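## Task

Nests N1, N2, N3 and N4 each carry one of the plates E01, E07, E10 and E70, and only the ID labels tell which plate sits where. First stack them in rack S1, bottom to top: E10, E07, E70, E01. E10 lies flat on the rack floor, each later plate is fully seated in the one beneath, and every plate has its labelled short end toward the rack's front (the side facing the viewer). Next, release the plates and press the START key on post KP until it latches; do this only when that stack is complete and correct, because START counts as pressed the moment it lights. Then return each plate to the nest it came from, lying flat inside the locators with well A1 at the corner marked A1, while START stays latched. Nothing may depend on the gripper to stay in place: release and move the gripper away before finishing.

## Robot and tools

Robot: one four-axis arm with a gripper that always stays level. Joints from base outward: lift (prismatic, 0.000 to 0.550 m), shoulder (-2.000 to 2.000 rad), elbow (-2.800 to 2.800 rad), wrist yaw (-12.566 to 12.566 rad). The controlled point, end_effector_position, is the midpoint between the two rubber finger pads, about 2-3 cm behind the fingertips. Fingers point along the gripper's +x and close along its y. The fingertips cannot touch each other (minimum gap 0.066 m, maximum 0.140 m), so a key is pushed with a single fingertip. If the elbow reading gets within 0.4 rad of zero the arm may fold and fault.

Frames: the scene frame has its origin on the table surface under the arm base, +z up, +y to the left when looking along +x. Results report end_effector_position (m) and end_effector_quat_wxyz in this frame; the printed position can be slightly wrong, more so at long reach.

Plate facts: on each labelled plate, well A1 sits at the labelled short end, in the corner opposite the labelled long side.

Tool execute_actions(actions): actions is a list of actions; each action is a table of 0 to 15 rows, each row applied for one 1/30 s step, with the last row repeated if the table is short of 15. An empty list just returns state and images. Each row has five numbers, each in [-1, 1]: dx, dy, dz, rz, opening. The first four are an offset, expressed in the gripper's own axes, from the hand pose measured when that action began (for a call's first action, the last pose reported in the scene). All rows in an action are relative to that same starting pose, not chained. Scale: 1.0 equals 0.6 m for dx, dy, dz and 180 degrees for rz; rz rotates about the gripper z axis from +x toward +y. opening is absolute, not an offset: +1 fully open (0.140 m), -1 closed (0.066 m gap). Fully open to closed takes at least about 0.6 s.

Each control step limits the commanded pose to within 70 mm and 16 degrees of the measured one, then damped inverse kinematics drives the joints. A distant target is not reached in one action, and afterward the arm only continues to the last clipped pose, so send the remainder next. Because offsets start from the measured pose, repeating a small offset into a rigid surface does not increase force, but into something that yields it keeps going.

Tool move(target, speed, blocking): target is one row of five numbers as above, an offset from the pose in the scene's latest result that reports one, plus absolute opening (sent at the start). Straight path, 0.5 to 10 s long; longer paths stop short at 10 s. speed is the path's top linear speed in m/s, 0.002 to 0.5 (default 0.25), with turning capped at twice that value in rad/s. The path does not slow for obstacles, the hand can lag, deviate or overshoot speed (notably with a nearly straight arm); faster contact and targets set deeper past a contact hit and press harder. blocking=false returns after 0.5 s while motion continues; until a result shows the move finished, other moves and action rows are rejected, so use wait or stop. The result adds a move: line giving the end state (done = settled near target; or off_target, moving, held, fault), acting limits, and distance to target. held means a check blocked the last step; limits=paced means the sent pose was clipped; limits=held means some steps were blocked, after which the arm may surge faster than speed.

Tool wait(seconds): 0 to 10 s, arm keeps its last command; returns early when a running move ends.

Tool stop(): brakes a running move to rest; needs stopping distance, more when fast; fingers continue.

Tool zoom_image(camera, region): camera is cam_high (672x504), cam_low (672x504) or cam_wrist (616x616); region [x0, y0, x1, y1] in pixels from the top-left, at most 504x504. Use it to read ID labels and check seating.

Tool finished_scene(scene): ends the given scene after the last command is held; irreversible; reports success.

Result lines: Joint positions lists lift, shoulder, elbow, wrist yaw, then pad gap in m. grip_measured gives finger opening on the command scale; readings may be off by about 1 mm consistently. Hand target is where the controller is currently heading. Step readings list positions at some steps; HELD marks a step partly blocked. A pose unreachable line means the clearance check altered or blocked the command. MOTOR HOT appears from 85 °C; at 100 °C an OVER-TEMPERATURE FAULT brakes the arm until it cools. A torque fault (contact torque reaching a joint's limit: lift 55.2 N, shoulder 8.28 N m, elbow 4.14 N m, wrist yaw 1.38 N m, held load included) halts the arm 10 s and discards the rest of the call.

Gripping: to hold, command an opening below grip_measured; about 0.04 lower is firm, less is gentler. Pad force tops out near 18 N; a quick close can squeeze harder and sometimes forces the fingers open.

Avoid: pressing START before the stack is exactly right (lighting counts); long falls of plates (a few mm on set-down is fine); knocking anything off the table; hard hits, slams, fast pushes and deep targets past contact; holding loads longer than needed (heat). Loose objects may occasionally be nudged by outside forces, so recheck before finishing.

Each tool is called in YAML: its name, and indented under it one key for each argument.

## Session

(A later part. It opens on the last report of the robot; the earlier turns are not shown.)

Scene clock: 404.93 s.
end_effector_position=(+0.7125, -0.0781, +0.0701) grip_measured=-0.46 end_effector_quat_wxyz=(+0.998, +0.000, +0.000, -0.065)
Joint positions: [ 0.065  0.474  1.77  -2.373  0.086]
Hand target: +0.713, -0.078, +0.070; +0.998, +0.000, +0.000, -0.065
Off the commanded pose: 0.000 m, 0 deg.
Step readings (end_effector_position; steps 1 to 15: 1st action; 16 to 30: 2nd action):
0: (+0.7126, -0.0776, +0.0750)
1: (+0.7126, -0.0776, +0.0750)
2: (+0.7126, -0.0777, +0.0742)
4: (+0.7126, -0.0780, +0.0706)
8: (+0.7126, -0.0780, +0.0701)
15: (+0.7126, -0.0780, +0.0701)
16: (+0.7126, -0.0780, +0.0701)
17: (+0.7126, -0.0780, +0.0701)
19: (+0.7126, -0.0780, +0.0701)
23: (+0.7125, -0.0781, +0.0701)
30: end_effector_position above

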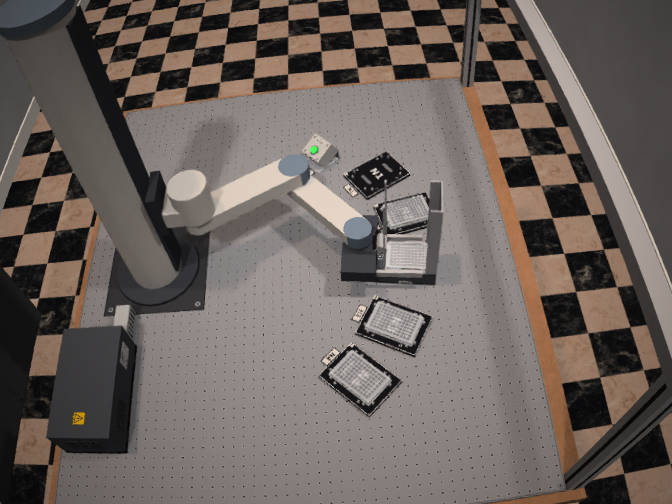

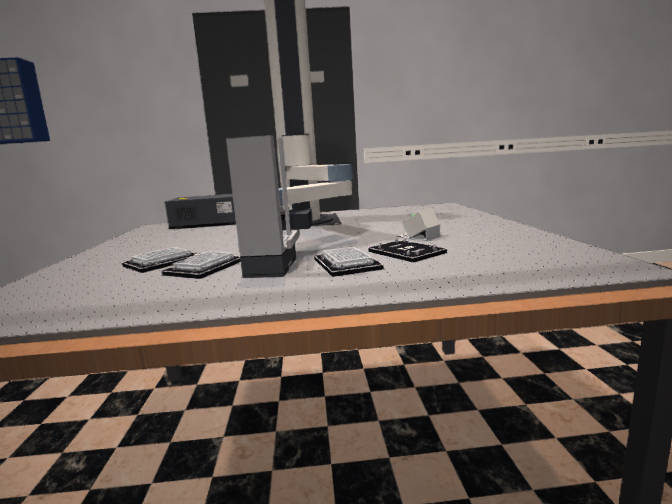

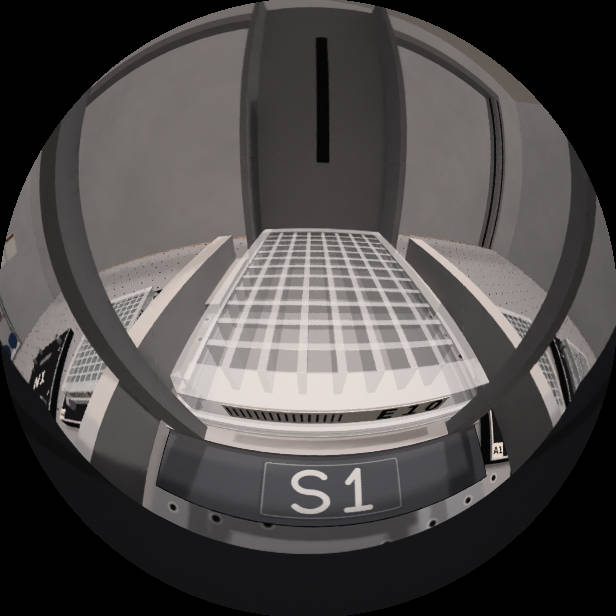

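execute_actions:
  actions:
    - [[0,0,0,-0.002,-0.5]]
    - [[0,0,0,0,0]]
    - [[0,0,0.03,0,0]]

move:
  target: [-0.25,0,0.03,0,0]

zoom_image:
  camera: "cam_wrist"
  region: [240,210,400,320]

zoom_image:
  camera: "cam_low"
  region: [110,220,460,290]

Scene clock: 417.27 s.
end_effector_position=(+0.6573, +0.2732, +0.0473) grip_measured=+0.00 end_effector_quat_wxyz=(+0.959, +0.000, +0.000, +0.284)
Joint positions: [ 0.042  1.087  1.841 -2.352  0.103]
Hand target: +0.657, +0.273, +0.047; +0.959, +0.000, +0.000, +0.284
Off the commanded pose: 0.000 m, 0 deg.
Step readings (end_effector_position; steps 1 to 15: 1st action; 16 to 30: 2nd action; 31 to 45: 3rd action):
0: (+0.6574, +0.2731, +0.0291)
1: (+0.6574, +0.2731, +0.0291)
2: (+0.6573, +0.2731, +0.0293)
4: (+0.6573, +0.2731, +0.0292)
8: (+0.6573, +0.2731, +0.0292)
15: (+0.6573, +0.2731, +0.0292)
16: (+0.6573, +0.2731, +0.0292)
17: (+0.6573, +0.2732, +0.0293)
19: (+0.6573, +0.2732, +0.0293)
23: (+0.6573, +0.2732, +0.0293)
30: (+0.6573, +0.2732, +0.0293)
31: (+0.6573, +0.2732, +0.0293)
32: (+0.6573, +0.2732, +0.0300)
34: (+0.6573, +0.2732, +0.0372)
38: (+0.6573, +0.2732, +0.0475)
45: end_effector_position above

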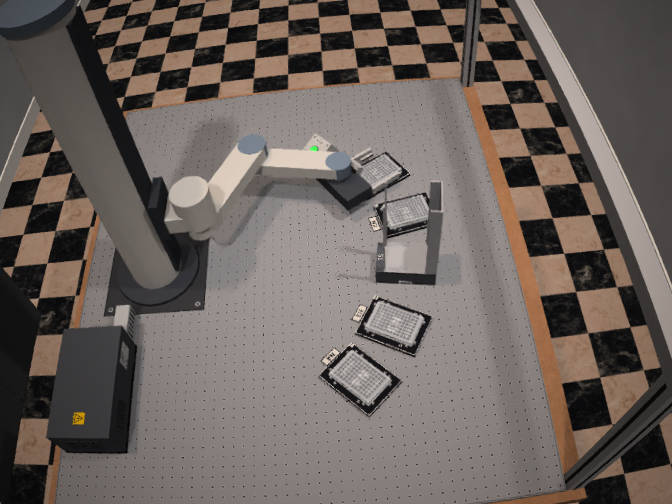

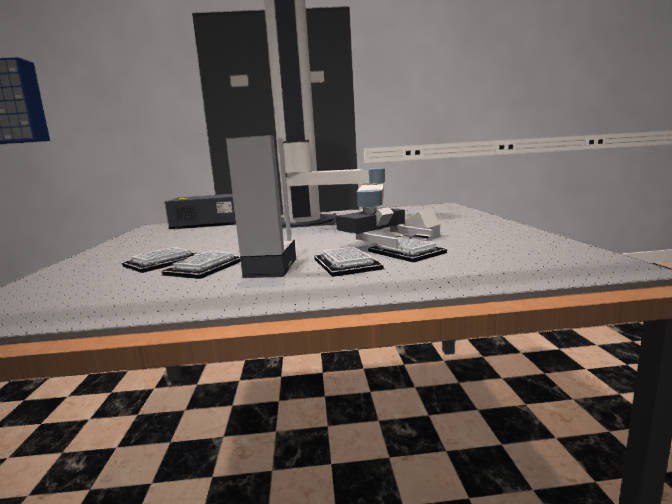

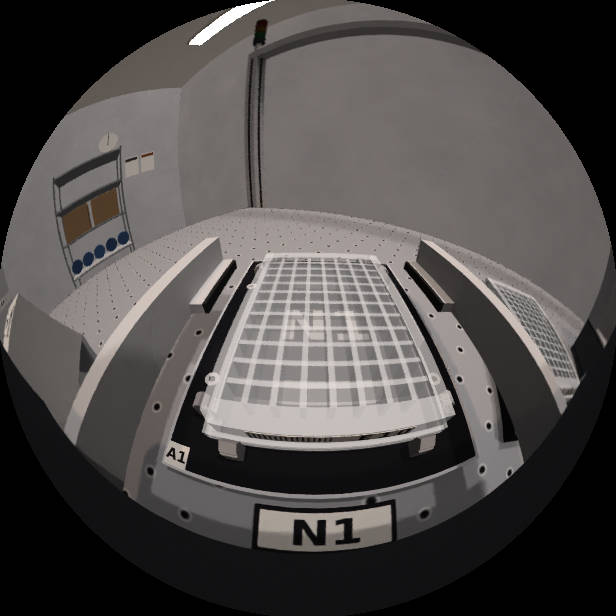

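Scene clock: 418.30 s.
end_effector_position=(+0.5315, +0.1915, +0.0653) grip_measured=+0.00 end_effector_quat_wxyz=(+0.959, +0.000, +0.000, +0.284)
Joint positions: [ 0.06   1.359  1.061 -1.845  0.103]
Hand target: +0.531, +0.192, +0.065; +0.959, +0.000, +0.000, +0.284
Off the commanded pose: 0.000 m, 0 deg.
move: done

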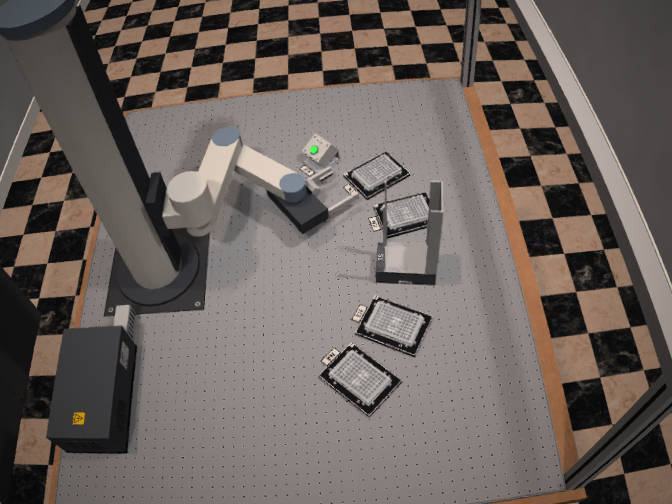

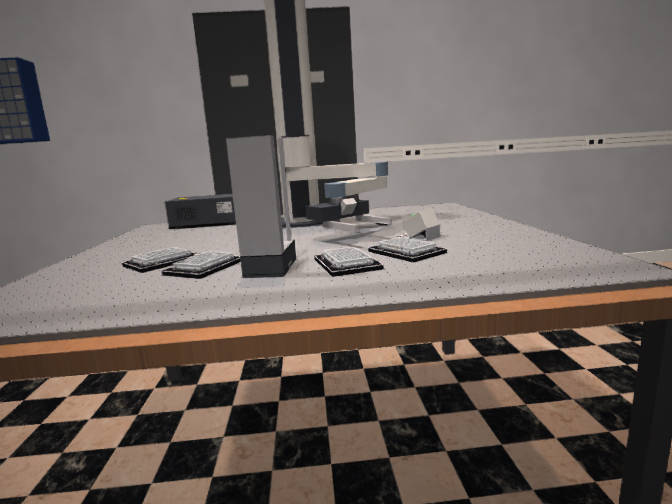

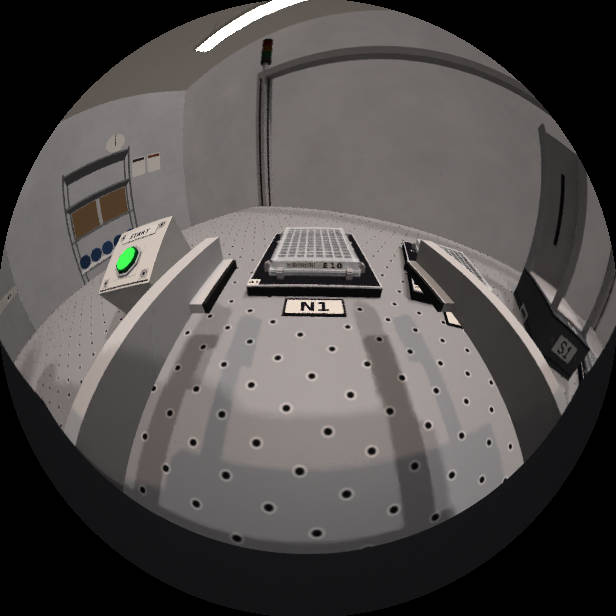

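Region (240, 210, 400, 320) of cam_wrist's 616x616 image, scaled by 3.150, with more detail than that image has; it fills the top 346 rows of this view, and the rest is white.

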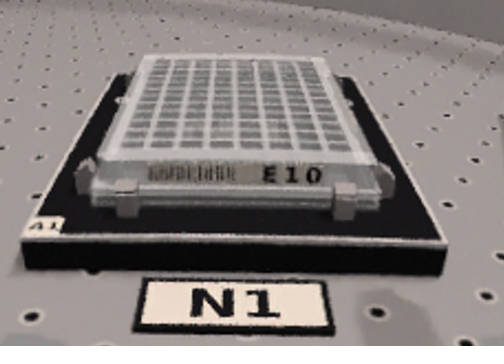

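Region (110, 220, 460, 290) of cam_low's 672x504 image, scaled by 1.440, with more detail than that image has; it fills the top 101 rows of this view, and the rest is white.

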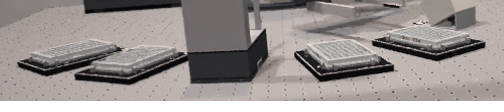

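finished_scene:
  scene: 1

The scene is finished: the task was done.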